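# Open the locker door fully without slamming it

## Task

Swing the locker's door open to its furthest stop and have it stay open by itself, with no help from the robot at the end. Opening it with a slam counts as failure, and so does the robot toppling or being left tilted. When finished, release the door and move the robot away from it.

## Robot and tools

Robot: TidyBot++, a mobile base (0.54 m long, 0.50 m wide, 0.38 m tall) on four driven casters carrying one seven-joint arm with a two-finger gripper. The shoulder sits 0.12 m ahead of the base centre, 0.68 m above the floor. Cameras: base_camera on the base and wrist_camera, which looks along the hand. The arm begins folded with the hand pointing down; in that state the wrist and hand reach up to 0.08 m beyond the base front and the elbow rises up to 1.15 m.

Frames: the base frame has its origin on the floor below the base centre, x forward, y left, z up. hand_pose is reported in this frame and marks the point midway between the finger pads; its z axis runs out along the fingers, its y axis is the closing direction. The odometry frame is the base frame as it was at scene start. base_odometry counts wheel turns only, so slip shows up as travel and drift of a few cm and degrees builds up over many moves. Heading is positive to the left, -3.142 to 3.142. base_tilt is in degrees, forward and right positive, with a fixed bias of about 1 degree plus noise.

execute_actions(actions, cameras): actions is a list holding one action or nothing (an empty list just reports state and images). An action may contain base, joints, or both, plus optional speeds; its motions begin together. base takes exactly one relative offset from where the base currently is: translate_m (metres, forward positive, -2 to 2), strafe_m (metres, left positive, -2 to 2) or rotate_rad (radians, counter-clockwise from above positive, -6.3 to 6.3). joints is a dictionary of absolute targets by name, in radians: joint_1_rad (any angle; turns the arm about vertical, positive is clockwise seen from above, opposite to rotate_rad), joint_2_rad shoulder -2.249 to 2.249, joint_3_rad any angle, joint_4_rad elbow -2.579 to 2.579, joint_5_rad any angle, joint_6_rad wrist -2.099 to 2.099, joint_7_rad any angle (hand pointing down: positive is counter-clockwise from above; at 1.57 fingers open to the robot's left and right). gripper_pos is absolute, 0 (open, ~85 mm gap) to 1 (closed, squeezing ~96-120 N per finger); gap ≈ 85 x (1 - gripper_pos) mm. Done tolerances: ±0.039 for joints 1-4, ±0.056 for 5-7, ±0.03 gripper. Any-angle joints go the short way, so turns past half a revolution need several steps. speeds caps top speed for that action only: translate_m and strafe_m 0.05 to 0.5 m/s, rotate_rad 0.1 to 1.57 rad/s (defaults are the maxima). Base moves needing over 8.667 s and actions over 15 s are refused; any unknown key or out-of-range number refuses the whole call with no motion. Anything left out of an action may still be pushing toward its previous target. cameras: list of base_camera, wrist_camera or all; omitted/null means all, [] means none.

Arm geometry with joint_1_rad = 0, joint_3_rad = 3.14, joint_5_rad = 0: the arm lies in the base's x-z plane. Segment angles from vertical (forward positive): upper arm (0.42 m) = joint_2_rad; forearm (0.31 m) = joint_2_rad - joint_4_rad; hand (0.31 m to the hand point) = joint_2_rad - joint_4_rad - joint_6_rad. Forward reach from the shoulder is the sum of length x sin(angle), height the sum of length x cos(angle). Joints move up to 1.39 rad/s (1.22 for joints 5-7). A downward hand reaches at most about 0.94 m high, only near the base.

Result lines: base_status and joint_status tell how the last accepted action ended. done (base: wheels turned the commanded amount, even with slip or when blocked short); off_target (at rest away from target, may still push); contact_stop or time_out (target dropped, holds position); not_followed / joint command not followed with a cause line (self-collision check withheld all arm targets; gripper still acts; withheld targets may be retried later); limit_stop_at_motor_heat (heat stop, resend target). on_its_own shows motion you did not command. motor_effort gives percent of max effort, with peak in brackets; readings are biased and noisy. ARM HIT means a hard hit on the base or the arm itself; nothing prevents arm-base contact. MOTOR HOT warns at 60 °C; OVER-TEMPERATURE FAULT at 75 °C lets the arm sag. A torque sensor at its limit (joints 1-4: 104.5 N m, warning 56.7; joints 5-7: 51.3, warning 29.4) freezes the arm and gripper for 10 s and skips the rest of the call, while the base keeps going.

Friction leaves joints a bit short; a hand typically ends 1-2 cm off. To correct, send each joint its previous command plus (wanted - read). Don't do this against an obstacle, and while holding a load never command a joint to its read angle.

wait(seconds): 0 to 10 s, commands nothing, returns state and images. zoom_image(camera, region): region [x0, y0, x1, y1] in pixels of the latest full image, at most 504 x 504. read_manual(section): licence texts only. finished_scene(scene): ends the scene (1 or 2) and reports success; irreversible. Replying without a tool call ends everything.

Cautions: a blocked base keeps pushing until it times out; the arm snagging on something about 0.8 m up while the base drives can tip the robot, and sideways force on a raised hand can lift wheels. Pull the arm back or back away to straighten a lean. Open the door steadily, not with a fling, release it, then drive clear before ending. Avoid drops, slams and hard pushes. Shorter robot motion time is better; the robot holds its last command while you think.

Each tool is called as name([rows], argument=value, ...), one row to a line, values as JSON.

## Session

execute_actions(actions=[])

Scene clock: 0.00 s.
base_odometry: x=+0.000 y=+0.000 heading=+0.000 (m, m, rad; odometry frame)
base_tilt: forward=+0.1 right=-0.4 (deg)
base_status: not commanded
joint_positions: joint_1_rad=+0.055 joint_2_rad=-0.318 joint_3_rad=+3.182 joint_4_rad=-2.533 joint_5_rad=+0.012 joint_6_rad=-0.920 joint_7_rad=+1.583 gripper_pos=+0.000
joint_status: not commanded
motor_effort: joint_1_rad=+1 joint_2_rad=+1 joint_3_rad=+0 joint_4_rad=+9 joint_5_rad=+0 joint_6_rad=-2 joint_7_rad=-1 (%)
hand_pose: x=+0.2406 y=-0.0118 z=+0.5814 quat_wxyz=(-0.001, +0.999, -0.038, +0.003) (m; base frame)
pictures: base_camera, wrist_camera
Images, in order (width x height): base_camera 644x364, wrist_camera 644x476.

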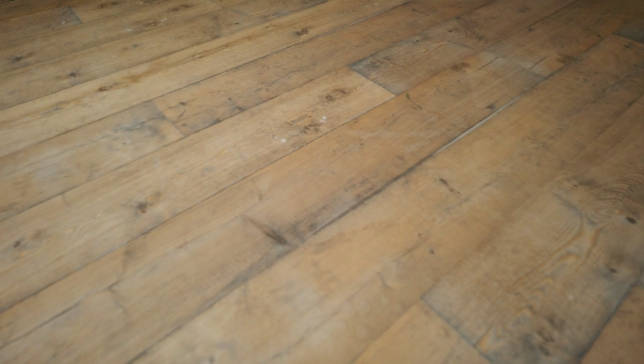

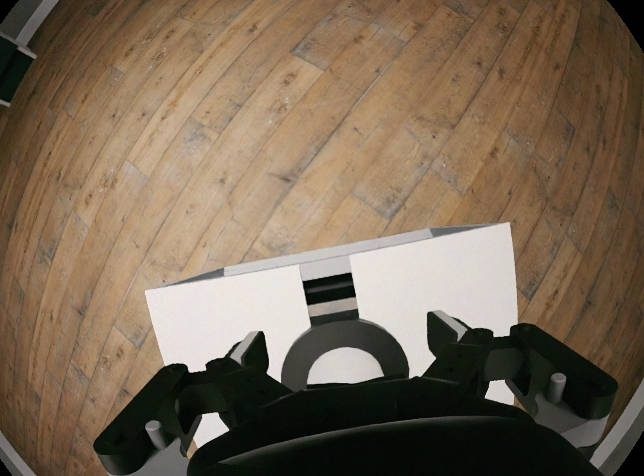

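execute_actions([
  {"base":{"rotate_rad":0.9},"joints":{"joint_1_rad":0,"joint_3_rad":3.14,"joint_6_rad":0.645,"joint_5_rad":0,"joint_7_rad":1.57}},
])

Scene clock: 1.90 s.
base_odometry: x=+0.000 y=+0.000 heading=+0.899 (m, m, rad; odometry frame)
base_tilt: forward=+0.1 right=-0.4 (deg)
base_status: done
joint_positions: joint_1_rad=+0.009 joint_2_rad=-0.318 joint_3_rad=+3.148 joint_4_rad=-2.533 joint_5_rad=+0.012 joint_6_rad=+0.621 joint_7_rad=+1.583 gripper_pos=+0.000
joint_status: all done
motor_effort: joint_1_rad=+1(2) joint_2_rad=-7(8) joint_3_rad=+0(0) joint_4_rad=+19(19) joint_5_rad=+0(0) joint_6_rad=+9(9) joint_7_rad=-1(1) (%)
hand_pose: x=+0.5501 y=-0.0033 z=+0.8852 quat_wxyz=(+0.010, +0.715, +0.004, +0.699) (m; base frame)
pictures: base_camera, wrist_camera
Images, in order (width x height): base_camera 644x364, wrist_camera 644x476.

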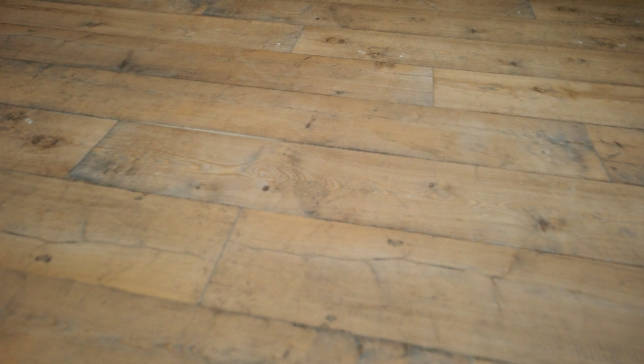

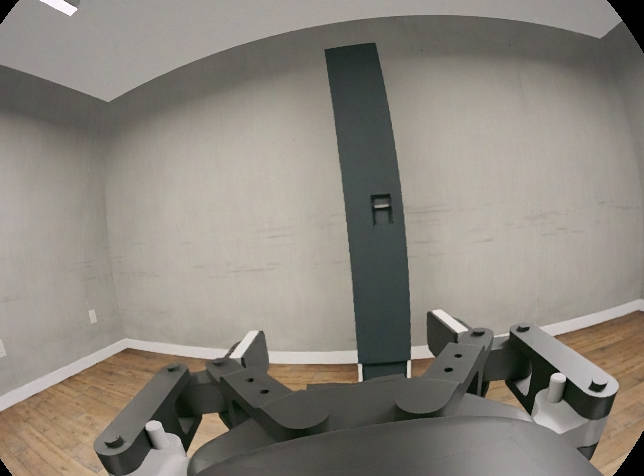

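execute_actions([
  {"base":{"rotate_rad":-0.17}},
])

execute_actions([
  {"base":{"translate_m":0.6}},
])

zoom_image(camera="wrist_camera", region=[250,100,450,280])

Scene clock: 3.00 s.
base_odometry: x=+0.000 y=+0.000 heading=+0.730 (m, m, rad; odometry frame)
base_tilt: forward=+0.1 right=-0.4 (deg)
base_status: done
joint_positions: joint_1_rad=+0.008 joint_2_rad=-0.318 joint_3_rad=+3.146 joint_4_rad=-2.533 joint_5_rad=+0.012 joint_6_rad=+0.621 joint_7_rad=+1.583 gripper_pos=+0.000
joint_status: not commanded
motor_effort: joint_1_rad=+1(1) joint_2_rad=-7(7) joint_3_rad=+0(1) joint_4_rad=+19(19) joint_5_rad=+0(1) joint_6_rad=+9(9) joint_7_rad=-2(2) (%)
hand_pose: x=+0.5501 y=-0.0021 z=+0.8852 quat_wxyz=(+0.009, +0.715, +0.005, +0.699) (m; base frame)
pictures: base_camera, wrist_camera
Images, in order (width x height): base_camera 644x364, wrist_camera 644x476.

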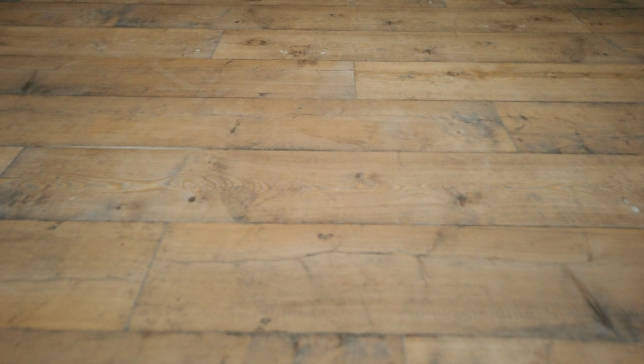

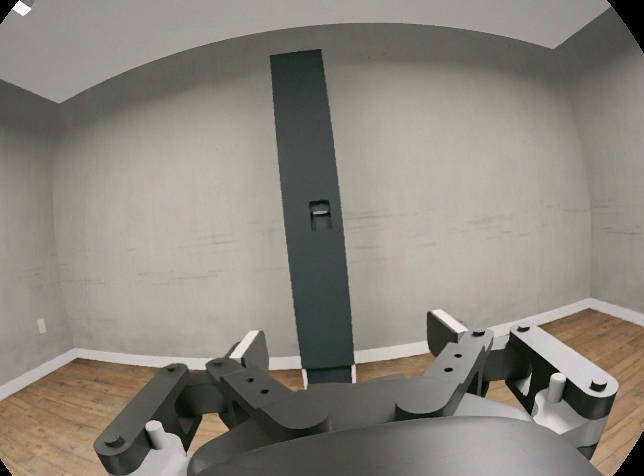

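Scene clock: 5.57 s.
base_odometry: x=+0.447 y=+0.401 heading=+0.731 (m, m, rad; odometry frame)
base_tilt: forward=+0.1 right=-0.4 (deg)
base_status: done
joint_positions: joint_1_rad=+0.008 joint_2_rad=-0.318 joint_3_rad=+3.146 joint_4_rad=-2.533 joint_5_rad=+0.012 joint_6_rad=+0.621 joint_7_rad=+1.583 gripper_pos=+0.000
joint_status: not commanded
motor_effort: joint_1_rad=+1(0) joint_2_rad=-6(10) joint_3_rad=+0(0) joint_4_rad=+19(20) joint_5_rad=+0(0) joint_6_rad=+8(8) joint_7_rad=-2(2) (%)
hand_pose: x=+0.5499 y=-0.0020 z=+0.8856 quat_wxyz=(+0.009, +0.715, +0.005, +0.699) (m; base frame)
pictures: base_camera, wrist_camera
Images, in order (width x height): base_camera 644x364, wrist_camera 644x476.

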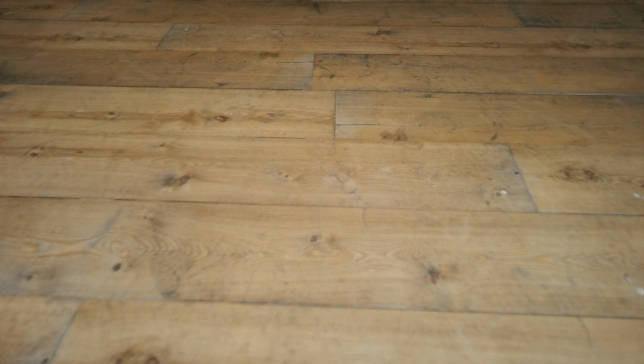

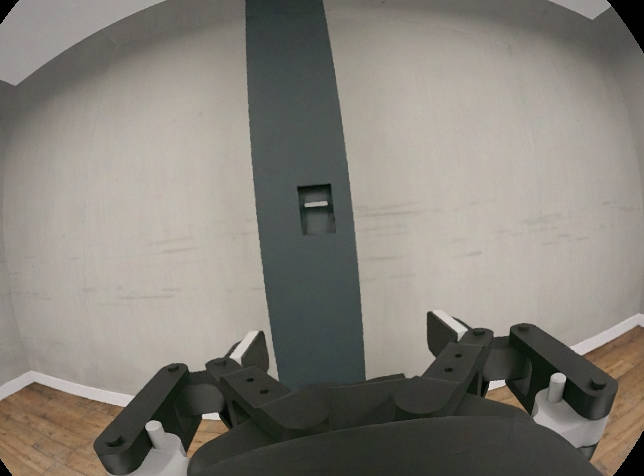

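Region (250, 100, 450, 280) of wrist_camera's 644x476 image, scaled by 2.520; it fills the top 454 rows of this view, and the rest is white.

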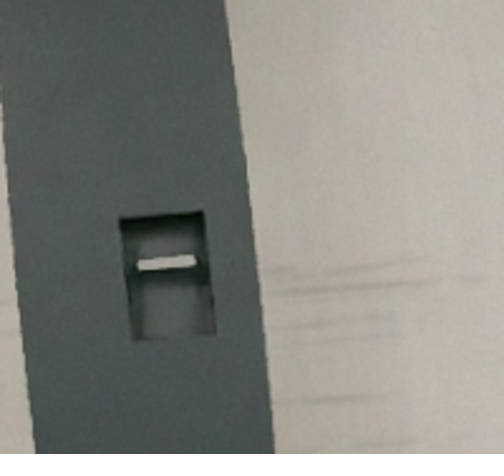

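execute_actions([
  {"base":{"translate_m":0.4},"joints":{"joint_2_rad":0,"joint_4_rad":-1.838,"joint_6_rad":0.267,"gripper_pos":0.5}},
])

execute_actions([
  {"base":{"strafe_m":0.03},"joints":{"joint_7_rad":3.14}},
])

Scene clock: 7.83 s.
base_odometry: x=+0.744 y=+0.668 heading=+0.732 (m, m, rad; odometry frame)
base_tilt: forward=+0.1 right=-0.4 (deg)
base_status: done
joint_positions: joint_1_rad=+0.008 joint_2_rad=+0.001 joint_3_rad=+3.146 joint_4_rad=-1.862 joint_5_rad=+0.012 joint_6_rad=+0.312 joint_7_rad=+1.583 gripper_pos=+0.500
joint_status: all done
motor_effort: joint_1_rad=+1(1) joint_2_rad=-23(26) joint_3_rad=+0(1) joint_4_rad=+22(22) joint_5_rad=+0(0) joint_6_rad=+8(8) joint_7_rad=-2(1) (%)
hand_pose: x=+0.7316 y=-0.0051 z=+1.0185 quat_wxyz=(+0.011, +0.700, +0.005, +0.714) (m; base frame)
pictures: base_camera, wrist_camera
Images, in order (width x height): base_camera 644x364, wrist_camera 644x476.

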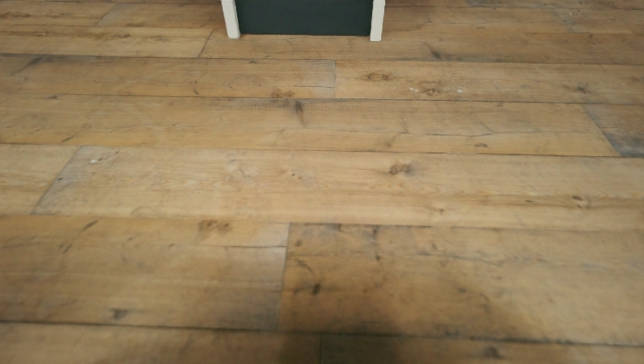

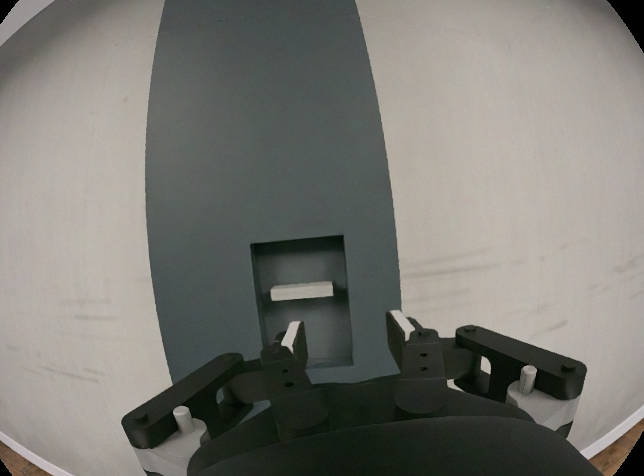

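Scene clock: 9.63 s.
base_odometry: x=+0.724 y=+0.691 heading=+0.731 (m, m, rad; odometry frame)
base_tilt: forward=+0.1 right=-0.4 (deg)
base_status: done
joint_positions: joint_1_rad=+0.002 joint_2_rad=+0.001 joint_3_rad=+3.141 joint_4_rad=-1.862 joint_5_rad=+0.012 joint_6_rad=+0.312 joint_7_rad=+3.131 gripper_pos=+0.500
joint_status: all done
motor_effort: joint_1_rad=+1(1) joint_2_rad=-24(26) joint_3_rad=-1(2) joint_4_rad=+22(22) joint_5_rad=+0(0) joint_6_rad=+9(9) joint_7_rad=-1(1) (%)
hand_pose: x=+0.7316 y=+0.0019 z=+1.0184 quat_wxyz=(+0.505, +0.494, +0.496, +0.505) (m; base frame)
pictures: base_camera, wrist_camera
Images, in order (width x height): base_camera 644x364, wrist_camera 644x476.

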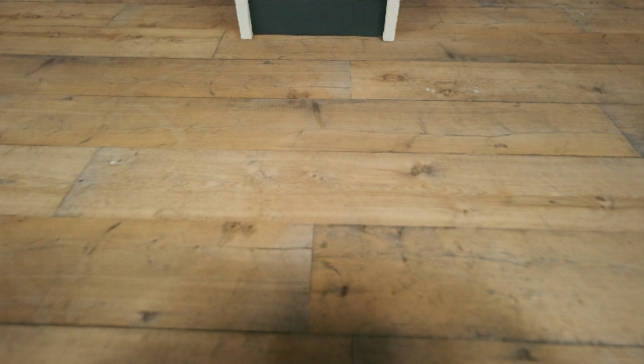

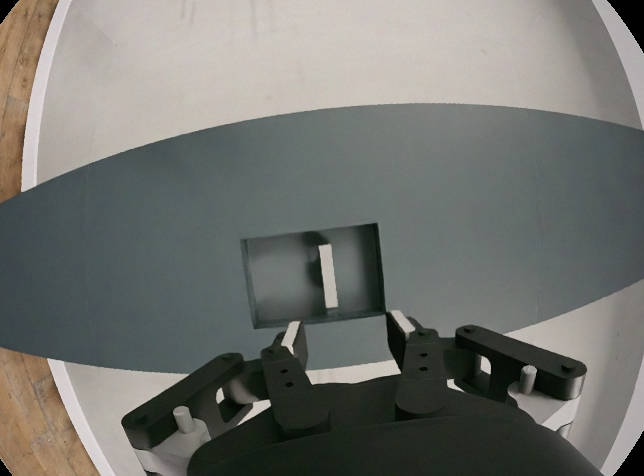

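execute_actions([
  {"base":{"translate_m":0.13},"joints":{"joint_6_rad":0.24}},
])

Scene clock: 11.10 s.
base_odometry: x=+0.821 y=+0.778 heading=+0.732 (m, m, rad; odometry frame)
base_tilt: forward=+0.1 right=-0.4 (deg)
base_status: done
joint_positions: joint_1_rad=+0.002 joint_2_rad=+0.005 joint_3_rad=+3.141 joint_4_rad=-1.861 joint_5_rad=+0.012 joint_6_rad=+0.283 joint_7_rad=+3.131 gripper_pos=+0.500
joint_status: all done
motor_effort: joint_1_rad=+1(0) joint_2_rad=-24(27) joint_3_rad=+0(1) joint_4_rad=+22(23) joint_5_rad=+0(0) joint_6_rad=+9(9) joint_7_rad=-2(2) (%)
hand_pose: x=+0.7333 y=+0.0018 z=+1.0073 quat_wxyz=(+0.497, +0.502, +0.504, +0.497) (m; base frame)
pictures: base_camera, wrist_camera
Images, in order (width x height): base_camera 644x364, wrist_camera 644x476.

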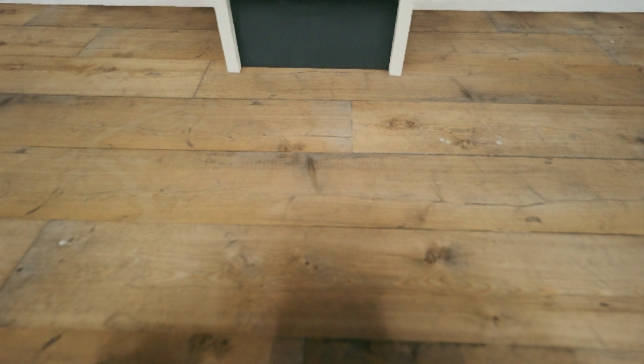

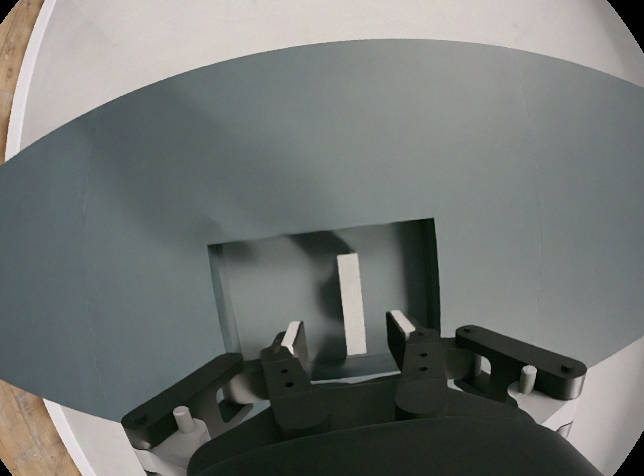

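execute_actions([
  {"base":{"translate_m":0.07},"speeds":{"translate_m":0.08}},
])

execute_actions([
  {"joints":{"gripper_pos":1}},
])

execute_actions([
  {"joints":{"joint_4_rad":-1.74,"joint_6_rad":0.17}},
])

Scene clock: 12.67 s.
base_odometry: x=+0.873 y=+0.825 heading=+0.732 (m, m, rad; odometry frame)
base_tilt: forward=+0.1 right=-0.4 (deg)
base_status: done
joint_positions: joint_1_rad=+0.002 joint_2_rad=-0.012 joint_3_rad=+3.141 joint_4_rad=-1.858 joint_5_rad=+0.012 joint_6_rad=+0.271 joint_7_rad=+3.131 gripper_pos=+0.500
joint_status: not commanded
motor_effort: joint_1_rad=+1(2) joint_2_rad=-19(25) joint_3_rad=+0(1) joint_4_rad=+26(33) joint_5_rad=+0(0) joint_6_rad=+11(12) joint_7_rad=-2(2) (%)
hand_pose: x=+0.7278 y=+0.0018 z=+1.0157 quat_wxyz=(+0.499, +0.500, +0.502, +0.499) (m; base frame)
pictures: base_camera, wrist_camera
Images, in order (width x height): base_camera 644x364, wrist_camera 644x476.

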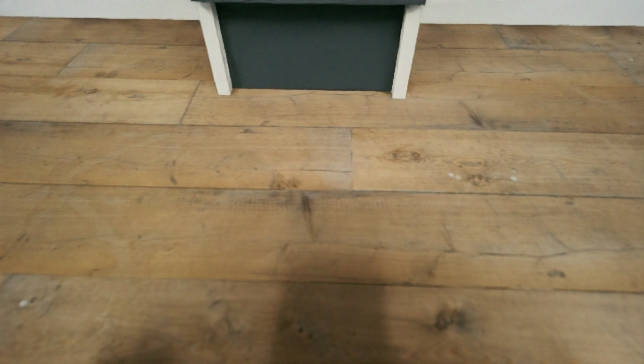

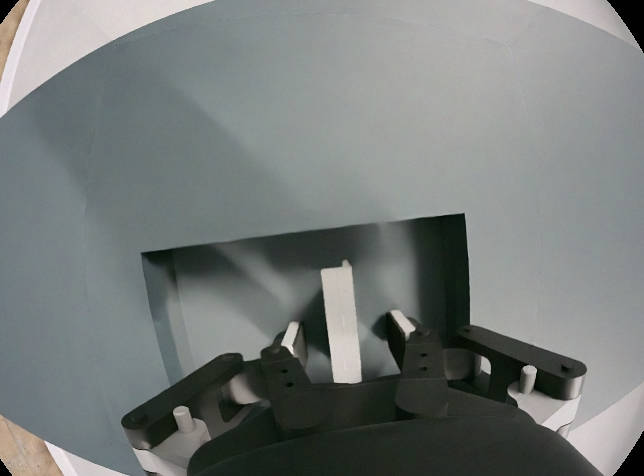

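Scene clock: 13.50 s.
base_odometry: x=+0.873 y=+0.825 heading=+0.732 (m, m, rad; odometry frame)
base_tilt: forward=+0.1 right=-0.3 (deg)
base_status: not commanded
joint_positions: joint_1_rad=+0.002 joint_2_rad=-0.019 joint_3_rad=+3.141 joint_4_rad=-1.861 joint_5_rad=+0.012 joint_6_rad=+0.257 joint_7_rad=+3.131 gripper_pos=+0.881
joint_status: gripper_pos off_target (ended at +0.881, target +1.000)
motor_effort: joint_1_rad=+1(0) joint_2_rad=-19(21) joint_3_rad=+0(0) joint_4_rad=+29(32) joint_5_rad=+0(0) joint_6_rad=+11(14) joint_7_rad=-2(2) (%)
hand_pose: x=+0.7251 y=+0.0017 z=+1.0139 quat_wxyz=(+0.496, +0.503, +0.504, +0.497) (m; base frame)
pictures: base_camera, wrist_camera
Images, in order (width x height): base_camera 644x364, wrist_camera 644x476.

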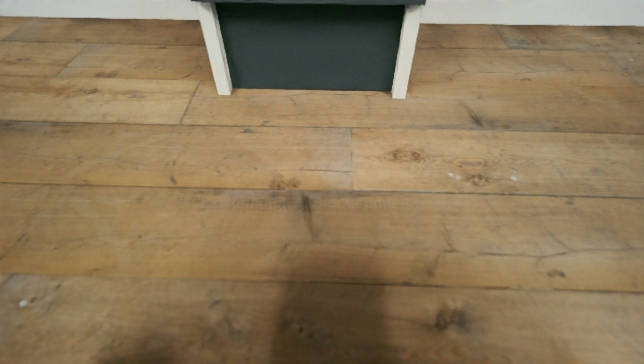

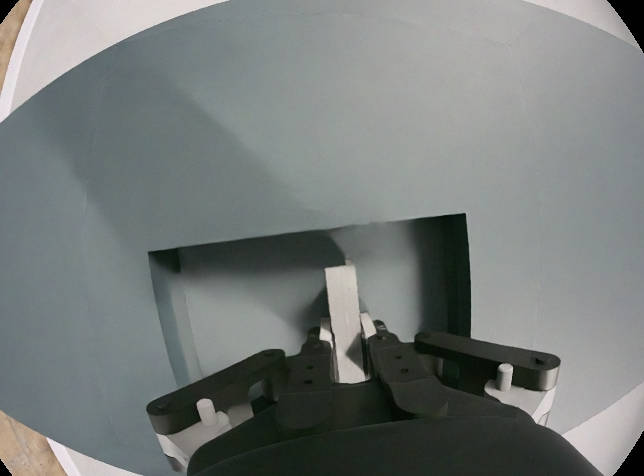

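Scene clock: 14.40 s.
base_odometry: x=+0.873 y=+0.825 heading=+0.732 (m, m, rad; odometry frame)
base_tilt: forward=+0.1 right=-0.4 (deg)
base_status: not commanded
joint_positions: joint_1_rad=+0.002 joint_2_rad=-0.024 joint_3_rad=+3.140 joint_4_rad=-1.834 joint_5_rad=+0.012 joint_6_rad=+0.195 joint_7_rad=+3.131 gripper_pos=+0.881
joint_status: joint_4_rad off_target (ended at -1.834, target -1.740); the others done
motor_effort: joint_1_rad=+2(2) joint_2_rad=-15(19) joint_3_rad=+1(2) joint_4_rad=+34(35) joint_5_rad=-1(1) joint_6_rad=+12(14) joint_7_rad=-2(2) (%)
hand_pose: x=+0.7251 y=+0.0017 z=+1.0141 quat_wxyz=(+0.489, +0.510, +0.512, +0.489) (m; base frame)
pictures: base_camera, wrist_camera
Images, in order (width x height): base_camera 644x364, wrist_camera 644x476.

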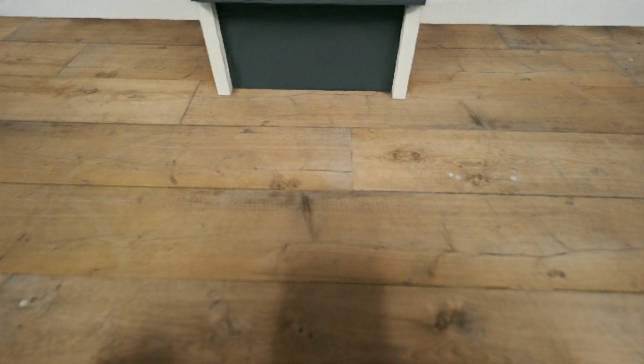

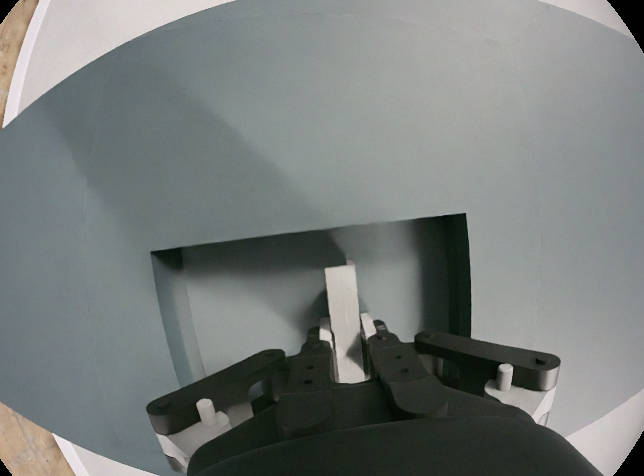

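execute_actions([
  {"joints":{"joint_2_rad":-0.15,"joint_4_rad":-1.64,"joint_6_rad":0.33}},
])

Scene clock: 15.53 s.
base_odometry: x=+0.873 y=+0.825 heading=+0.732 (m, m, rad; odometry frame)
base_tilt: forward=+0.1 right=-0.4 (deg)
base_status: not commanded
joint_positions: joint_1_rad=+0.002 joint_2_rad=-0.032 joint_3_rad=+3.140 joint_4_rad=-1.809 joint_5_rad=+0.012 joint_6_rad=+0.187 joint_7_rad=+3.131 gripper_pos=+0.882
joint_status: joint_2_rad off_target (ended at -0.032, target -0.150); joint_4_rad off_target (ended at -1.809, target -1.640); joint_6_rad off_target (ended at +0.187, target +0.330)
motor_effort: joint_1_rad=+3(2) joint_2_rad=-44(49) joint_3_rad=+2(2) joint_4_rad=+50(61) joint_5_rad=-1(1) joint_6_rad=+28(39) joint_7_rad=-2(2) (%)
hand_pose: x=+0.7245 y=+0.0017 z=+1.0318 quat_wxyz=(+0.495, +0.504, +0.506, +0.495) (m; base frame)
pictures: base_camera, wrist_camera
Images, in order (width x height): base_camera 644x364, wrist_camera 644x476.

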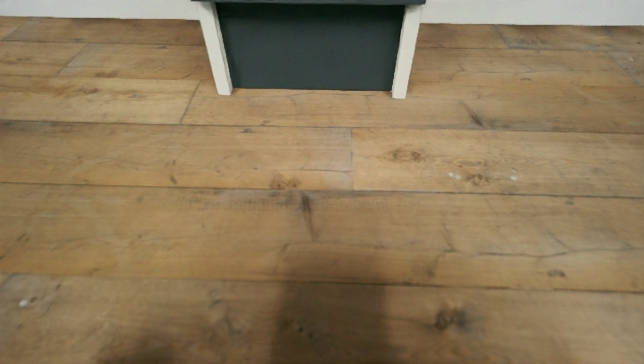

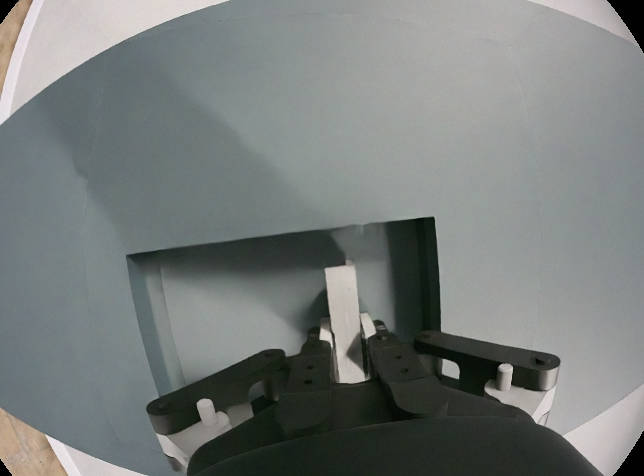

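Lifted. Pull.

execute_actions([
  {"base":{"translate_m":-0.08},"speeds":{"translate_m":0.08}},
])

Scene clock: 17.03 s.
base_odometry: x=+0.813 y=+0.771 heading=+0.731 (m, m, rad; odometry frame)
base_tilt: forward=+0.1 right=-0.4 (deg)
base_status: done
joint_positions: joint_1_rad=-0.005 joint_2_rad=+0.003 joint_3_rad=+3.134 joint_4_rad=-1.775 joint_5_rad=+0.012 joint_6_rad=+0.187 joint_7_rad=+3.131 gripper_pos=+0.882
joint_status: not commanded
motor_effort: joint_1_rad=+2(4) joint_2_rad=-55(57) joint_3_rad=+0(3) joint_4_rad=+44(50) joint_5_rad=+1(1) joint_6_rad=+25(29) joint_7_rad=-1(1) (%)
hand_pose: x=+0.7388 y=+0.0099 z=+1.0320 quat_wxyz=(+0.492, +0.501, +0.509, +0.499) (m; base frame)
pictures: base_camera, wrist_camera
Images, in order (width x height): base_camera 644x364, wrist_camera 644x476.

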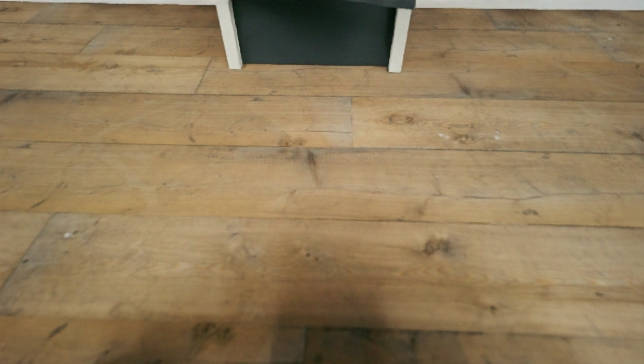

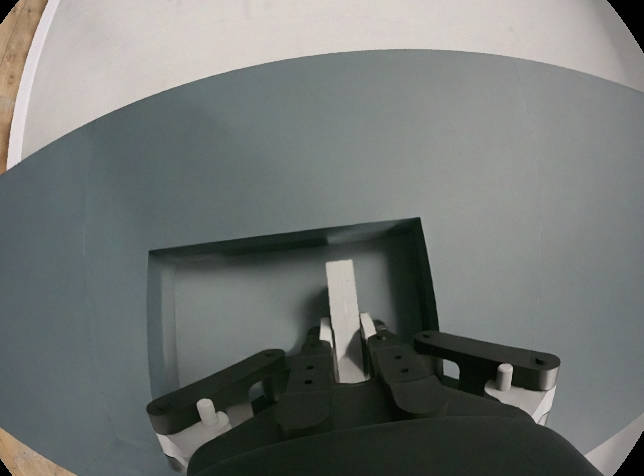

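Opening. Continue, relaxing the lift.

execute_actions([
  {"base":{"translate_m":-0.06},"speeds":{"translate_m":0.08},"joints":{"joint_2_rad":-0.01,"joint_4_rad":-1.80,"joint_6_rad":0.22,"joint_1_rad":-0.04,"joint_3_rad":3.12}},
])

execute_actions([
  {"joints":{"gripper_pos":0.6}},
])

execute_actions([
  {"base":{"translate_m":-0.17},"speeds":{"translate_m":0.15}},
])

execute_actions([
  {"base":{"strafe_m":-0.13},"joints":{"gripper_pos":1,"joint_7_rad":1.57}},
])

Scene clock: 18.43 s.
base_odometry: x=+0.769 y=+0.732 heading=+0.732 (m, m, rad; odometry frame)
base_tilt: forward=+0.1 right=-0.4 (deg)
base_status: done
joint_positions: joint_1_rad=-0.035 joint_2_rad=+0.033 joint_3_rad=+3.126 joint_4_rad=-1.781 joint_5_rad=+0.012 joint_6_rad=+0.201 joint_7_rad=+3.131 gripper_pos=+0.882
joint_status: joint_2_rad off_target (ended at +0.033, target -0.010); the others done
motor_effort: joint_1_rad=+1(5) joint_2_rad=-34(57) joint_3_rad=+0(2) joint_4_rad=+20(44) joint_5_rad=+2(2) joint_6_rad=+6(25) joint_7_rad=+0(0) (%)
hand_pose: x=+0.7479 y=+0.0340 z=+1.0139 quat_wxyz=(+0.476, +0.496, +0.524, +0.502) (m; base frame)
pictures: base_camera, wrist_camera
Images, in order (width x height): base_camera 644x364, wrist_camera 644x476.

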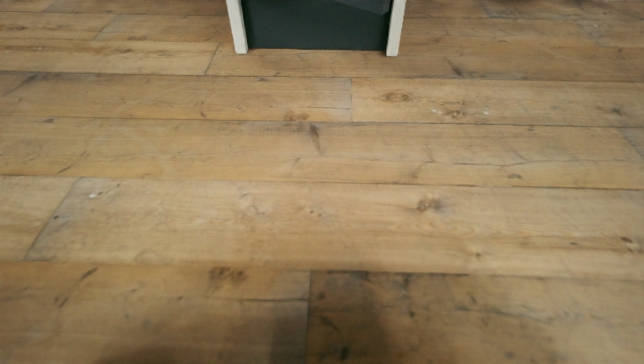

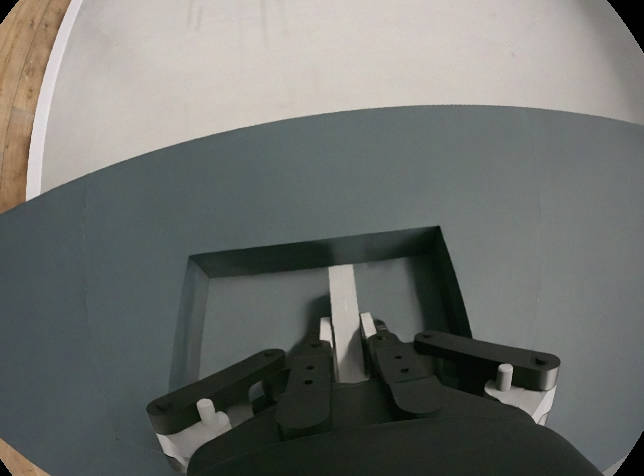

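Scene clock: 19.20 s.
base_odometry: x=+0.769 y=+0.732 heading=+0.732 (m, m, rad; odometry frame)
base_tilt: forward=+0.1 right=-0.4 (deg)
base_status: not commanded
joint_positions: joint_1_rad=-0.035 joint_2_rad=+0.006 joint_3_rad=+3.126 joint_4_rad=-1.789 joint_5_rad=+0.012 joint_6_rad=+0.201 joint_7_rad=+3.131 gripper_pos=+0.600
joint_status: all done
motor_effort: joint_1_rad=+1(2) joint_2_rad=-26(35) joint_3_rad=+0(1) joint_4_rad=+24(27) joint_5_rad=+0(1) joint_6_rad=+11(14) joint_7_rad=-2(0) (%)
hand_pose: x=+0.7381 y=+0.0338 z=+1.0254 quat_wxyz=(+0.481, +0.492, +0.519, +0.507) (m; base frame)
pictures: base_camera, wrist_camera
Images, in order (width x height): base_camera 644x364, wrist_camera 644x476.

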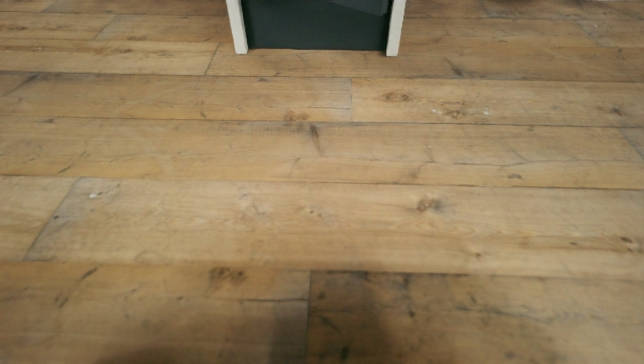

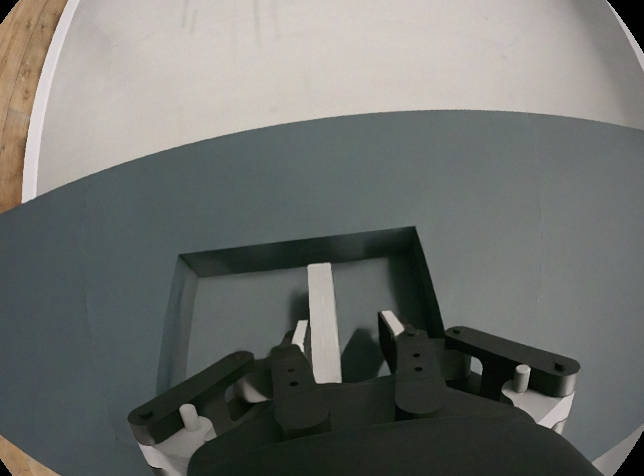

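Scene clock: 21.00 s.
base_odometry: x=+0.642 y=+0.618 heading=+0.732 (m, m, rad; odometry frame)
base_tilt: forward=+0.1 right=-0.4 (deg)
base_status: done
joint_positions: joint_1_rad=-0.035 joint_2_rad=-0.008 joint_3_rad=+3.126 joint_4_rad=-1.789 joint_5_rad=+0.012 joint_6_rad=+0.201 joint_7_rad=+3.131 gripper_pos=+0.600
joint_status: not commanded
motor_effort: joint_1_rad=+1(1) joint_2_rad=-23(30) joint_3_rad=+0(1) joint_4_rad=+22(24) joint_5_rad=+0(0) joint_6_rad=+8(10) joint_7_rad=-1(2) (%)
hand_pose: x=+0.7331 y=+0.0336 z=+1.0343 quat_wxyz=(+0.485, +0.488, +0.516, +0.511) (m; base frame)
pictures: base_camera, wrist_camera
Images, in order (width x height): base_camera 644x364, wrist_camera 644x476.

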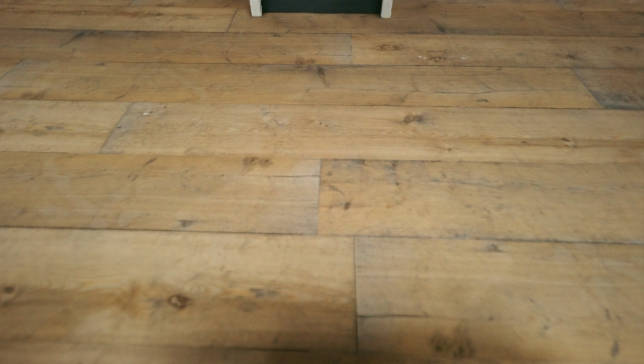

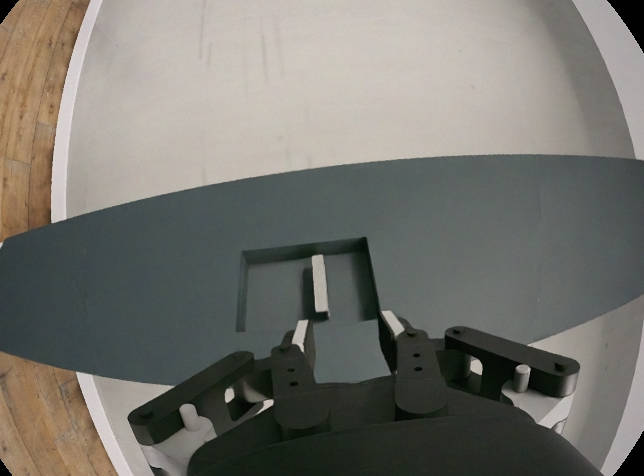

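Scene clock: 22.80 s.
base_odometry: x=+0.729 y=+0.521 heading=+0.731 (m, m, rad; odometry frame)
base_tilt: forward=+0.1 right=-0.4 (deg)
base_status: done
joint_positions: joint_1_rad=-0.035 joint_2_rad=-0.008 joint_3_rad=+3.125 joint_4_rad=-1.789 joint_5_rad=+0.012 joint_6_rad=+0.201 joint_7_rad=+1.579 gripper_pos=+0.999
joint_status: all done
motor_effort: joint_1_rad=+1(1) joint_2_rad=-23(24) joint_3_rad=-1(3) joint_4_rad=+22(22) joint_5_rad=+0(0) joint_6_rad=+9(9) joint_7_rad=-1(2) (%)
hand_pose: x=+0.7331 y=+0.0338 z=+1.0343 quat_wxyz=(-0.012, +0.710, +0.026, +0.704) (m; base frame)
pictures: base_camera, wrist_camera
Images, in order (width x height): base_camera 644x364, wrist_camera 644x476.

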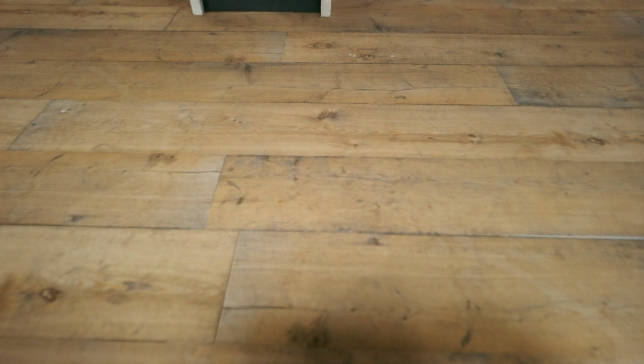

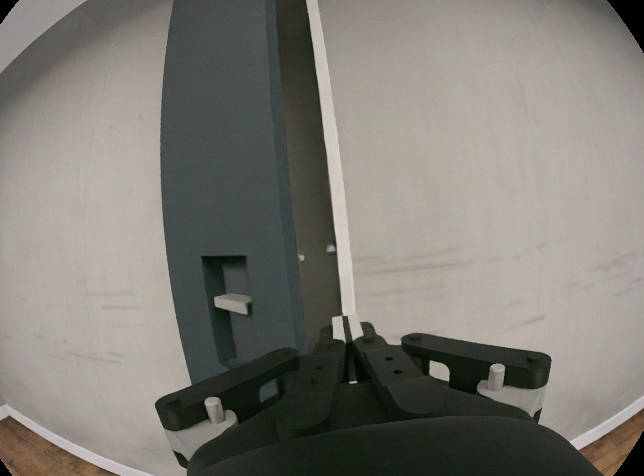

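execute_actions([
  {"base":{"strafe_m":-0.25},"joints":{"joint_1_rad":-0.42,"joint_7_rad":0,"joint_4_rad":-2.2,"joint_6_rad":0.63}},
], cameras=[])

execute_actions([
  {"base":{"translate_m":0.3}},
])

Scene clock: 24.87 s.
base_odometry: x=+0.896 y=+0.335 heading=+0.731 (m, m, rad; odometry frame)
base_tilt: forward=+0.1 right=-0.4 (deg)
base_status: done
joint_positions: joint_1_rad=-0.412 joint_2_rad=-0.008 joint_3_rad=+3.123 joint_4_rad=-2.178 joint_5_rad=+0.012 joint_6_rad=+0.584 joint_7_rad=+0.019 gripper_pos=+0.999
joint_status: all done
motor_effort: joint_1_rad=+1(0) joint_2_rad=-21(26) joint_3_rad=+0(2) joint_4_rad=+20(23) joint_5_rad=+0(1) joint_6_rad=+9(9) joint_7_rad=-1(1) (%)
hand_pose: x=+0.6328 y=+0.2402 z=+0.9207 quat_wxyz=(-0.587, +0.607, -0.374, +0.385) (m; base frame)
pictures: none
No camera images: the call's "cameras" was empty. Leave "cameras" out to get every camera's image.

Scene clock: 26.77 s.
base_odometry: x=+1.119 y=+0.535 heading=+0.730 (m, m, rad; odometry frame)
base_tilt: forward=+0.1 right=-0.4 (deg)
base_status: done
joint_positions: joint_1_rad=-0.413 joint_2_rad=-0.006 joint_3_rad=+3.123 joint_4_rad=-2.178 joint_5_rad=+0.012 joint_6_rad=+0.586 joint_7_rad=+0.019 gripper_pos=+0.999
joint_status: not commanded
motor_effort: joint_1_rad=+1(0) joint_2_rad=-21(24) joint_3_rad=+0(1) joint_4_rad=+19(20) joint_5_rad=+1(0) joint_6_rad=+9(9) joint_7_rad=-1(1) (%)
hand_pose: x=+0.6333 y=+0.2405 z=+0.9196 quat_wxyz=(-0.586, +0.607, -0.374, +0.385) (m; base frame)
pictures: base_camera, wrist_camera
Images, in order (width x height): base_camera 644x364, wrist_camera 644x476.

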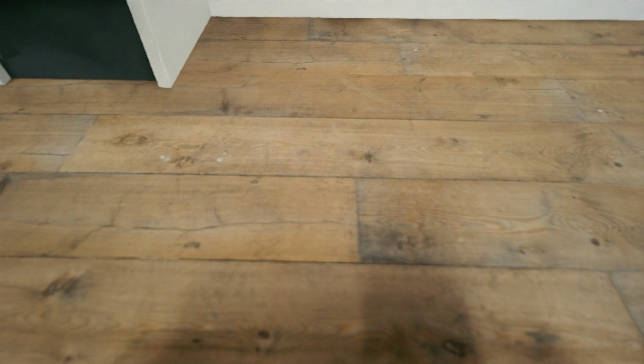

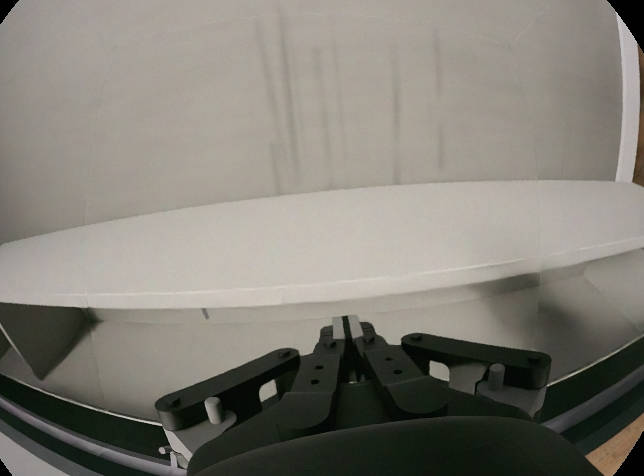

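execute_actions([
  {"base":{"strafe_m":0.31},"speeds":{"strafe_m":0.09}},
])

execute_actions([
  {"base":{"translate_m":-0.08},"joints":{"joint_7_rad":1.2}},
])

Scene clock: 31.30 s.
base_odometry: x=+0.913 y=+0.765 heading=+0.731 (m, m, rad; odometry frame)
base_tilt: forward=+0.1 right=-0.3 (deg)
base_status: done
joint_positions: joint_1_rad=-0.248 joint_2_rad=-0.124 joint_3_rad=+3.296 joint_4_rad=-2.291 joint_5_rad=-0.043 joint_6_rad=+0.589 joint_7_rad=+0.019 gripper_pos=+0.999
joint_status: not commanded
motor_effort: joint_1_rad=-32(33) joint_2_rad=+5(22) joint_3_rad=-33(35) joint_4_rad=+38(41) joint_5_rad=+12(13) joint_6_rad=+9(10) joint_7_rad=-2(3) (%)
hand_pose: x=+0.6392 y=+0.0386 z=+0.9197 quat_wxyz=(-0.523, +0.511, -0.494, +0.470) (m; base frame)
pictures: base_camera, wrist_camera
Images, in order (width x height): base_camera 644x364, wrist_camera 644x476.

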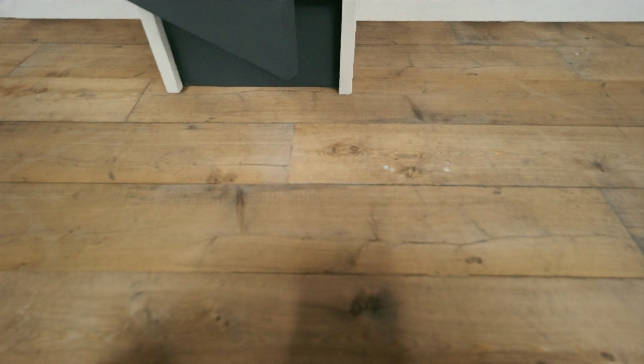

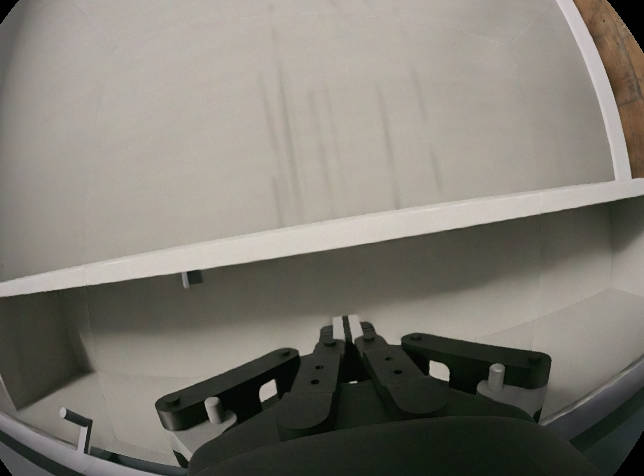

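Scene clock: 32.80 s.
base_odometry: x=+0.853 y=+0.712 heading=+0.730 (m, m, rad; odometry frame)
base_tilt: forward=+0.1 right=-0.4 (deg)
base_status: done
joint_positions: joint_1_rad=-0.428 joint_2_rad=-0.012 joint_3_rad=+3.112 joint_4_rad=-2.219 joint_5_rad=-0.037 joint_6_rad=+0.599 joint_7_rad=+1.191 gripper_pos=+0.999
joint_status: all done
motor_effort: joint_1_rad=+1(31) joint_2_rad=-20(22) joint_3_rad=+0(33) joint_4_rad=+19(37) joint_5_rad=+0(13) joint_6_rad=+8(9) joint_7_rad=-1(3) (%)
hand_pose: x=+0.6223 y=+0.2419 z=+0.9037 quat_wxyz=(-0.284, +0.721, +0.010, +0.632) (m; base frame)
pictures: base_camera, wrist_camera
Images, in order (width x height): base_camera 644x364, wrist_camera 644x476.

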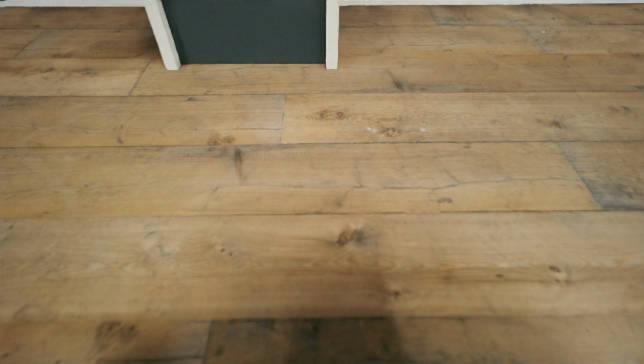

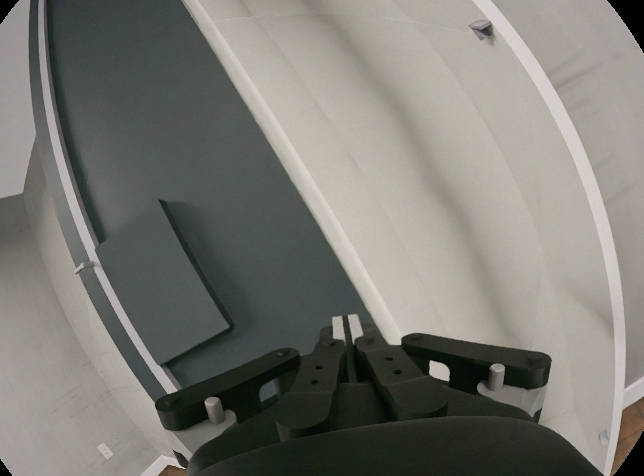

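The door snagged and then sprang open quickly, which may count as a slam. I'll check whether it goes further.

execute_actions([
  {"base":{"strafe_m":0.19},"speeds":{"strafe_m":0.1},"joints":{"joint_7_rad":1.57}},
])

execute_actions([
  {"base":{"translate_m":0.1},"speeds":{"translate_m":0.06}},
])

Scene clock: 35.37 s.
base_odometry: x=+0.726 y=+0.853 heading=+0.731 (m, m, rad; odometry frame)
base_tilt: forward=+0.1 right=-0.4 (deg)
base_status: done
joint_positions: joint_1_rad=-0.426 joint_2_rad=-0.012 joint_3_rad=+3.114 joint_4_rad=-2.219 joint_5_rad=-0.037 joint_6_rad=+0.599 joint_7_rad=+1.561 gripper_pos=+0.999
joint_status: all done
motor_effort: joint_1_rad=+1(1) joint_2_rad=-20(21) joint_3_rad=-1(2) joint_4_rad=+19(20) joint_5_rad=+0(1) joint_6_rad=+9(9) joint_7_rad=-1(1) (%)
hand_pose: x=+0.6231 y=+0.2402 z=+0.9037 quat_wxyz=(-0.162, +0.707, +0.141, +0.674) (m; base frame)
pictures: base_camera, wrist_camera
Images, in order (width x height): base_camera 644x364, wrist_camera 644x476.

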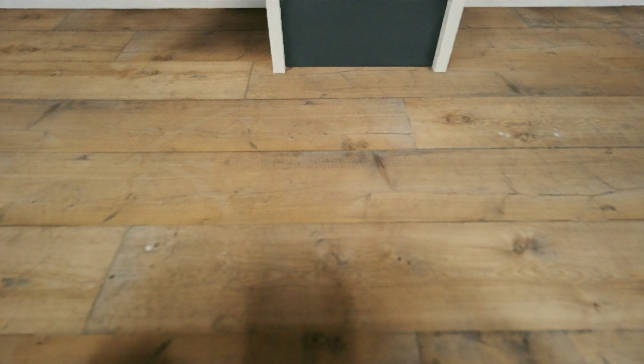

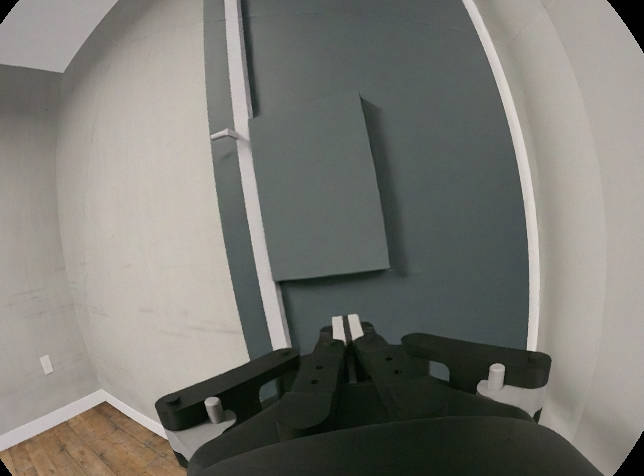

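Scene clock: 37.50 s.
base_odometry: x=+0.801 y=+0.920 heading=+0.731 (m, m, rad; odometry frame)
base_tilt: forward=+0.1 right=-0.4 (deg)
base_status: done
joint_positions: joint_1_rad=-0.426 joint_2_rad=-0.012 joint_3_rad=+3.114 joint_4_rad=-2.219 joint_5_rad=-0.037 joint_6_rad=+0.599 joint_7_rad=+1.561 gripper_pos=+0.999
joint_status: not commanded
motor_effort: joint_1_rad=+1(2) joint_2_rad=-20(23) joint_3_rad=+0(1) joint_4_rad=+19(20) joint_5_rad=+0(1) joint_6_rad=+9(9) joint_7_rad=-1(1) (%)
hand_pose: x=+0.6232 y=+0.2402 z=+0.9035 quat_wxyz=(-0.162, +0.707, +0.141, +0.674) (m; base frame)
pictures: base_camera, wrist_camera
Images, in order (width x height): base_camera 644x364, wrist_camera 644x476.

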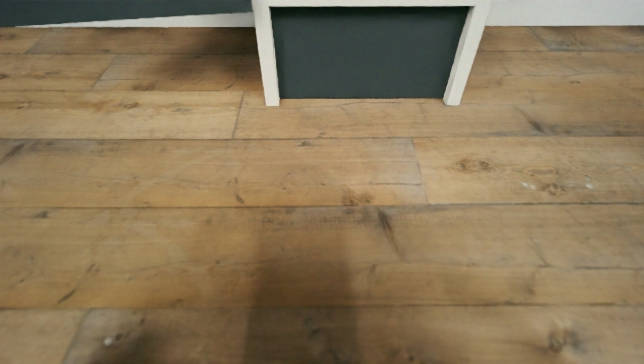

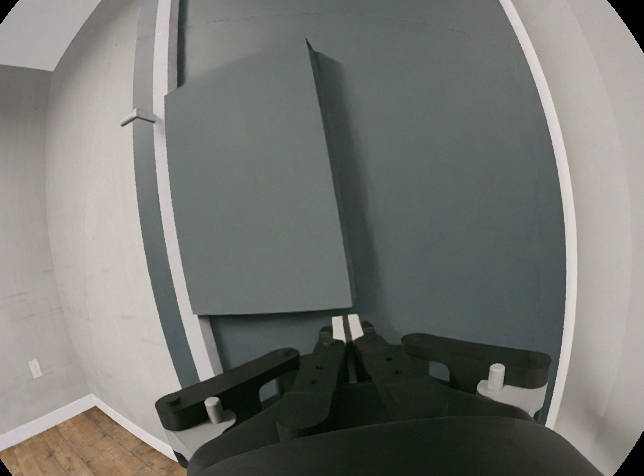

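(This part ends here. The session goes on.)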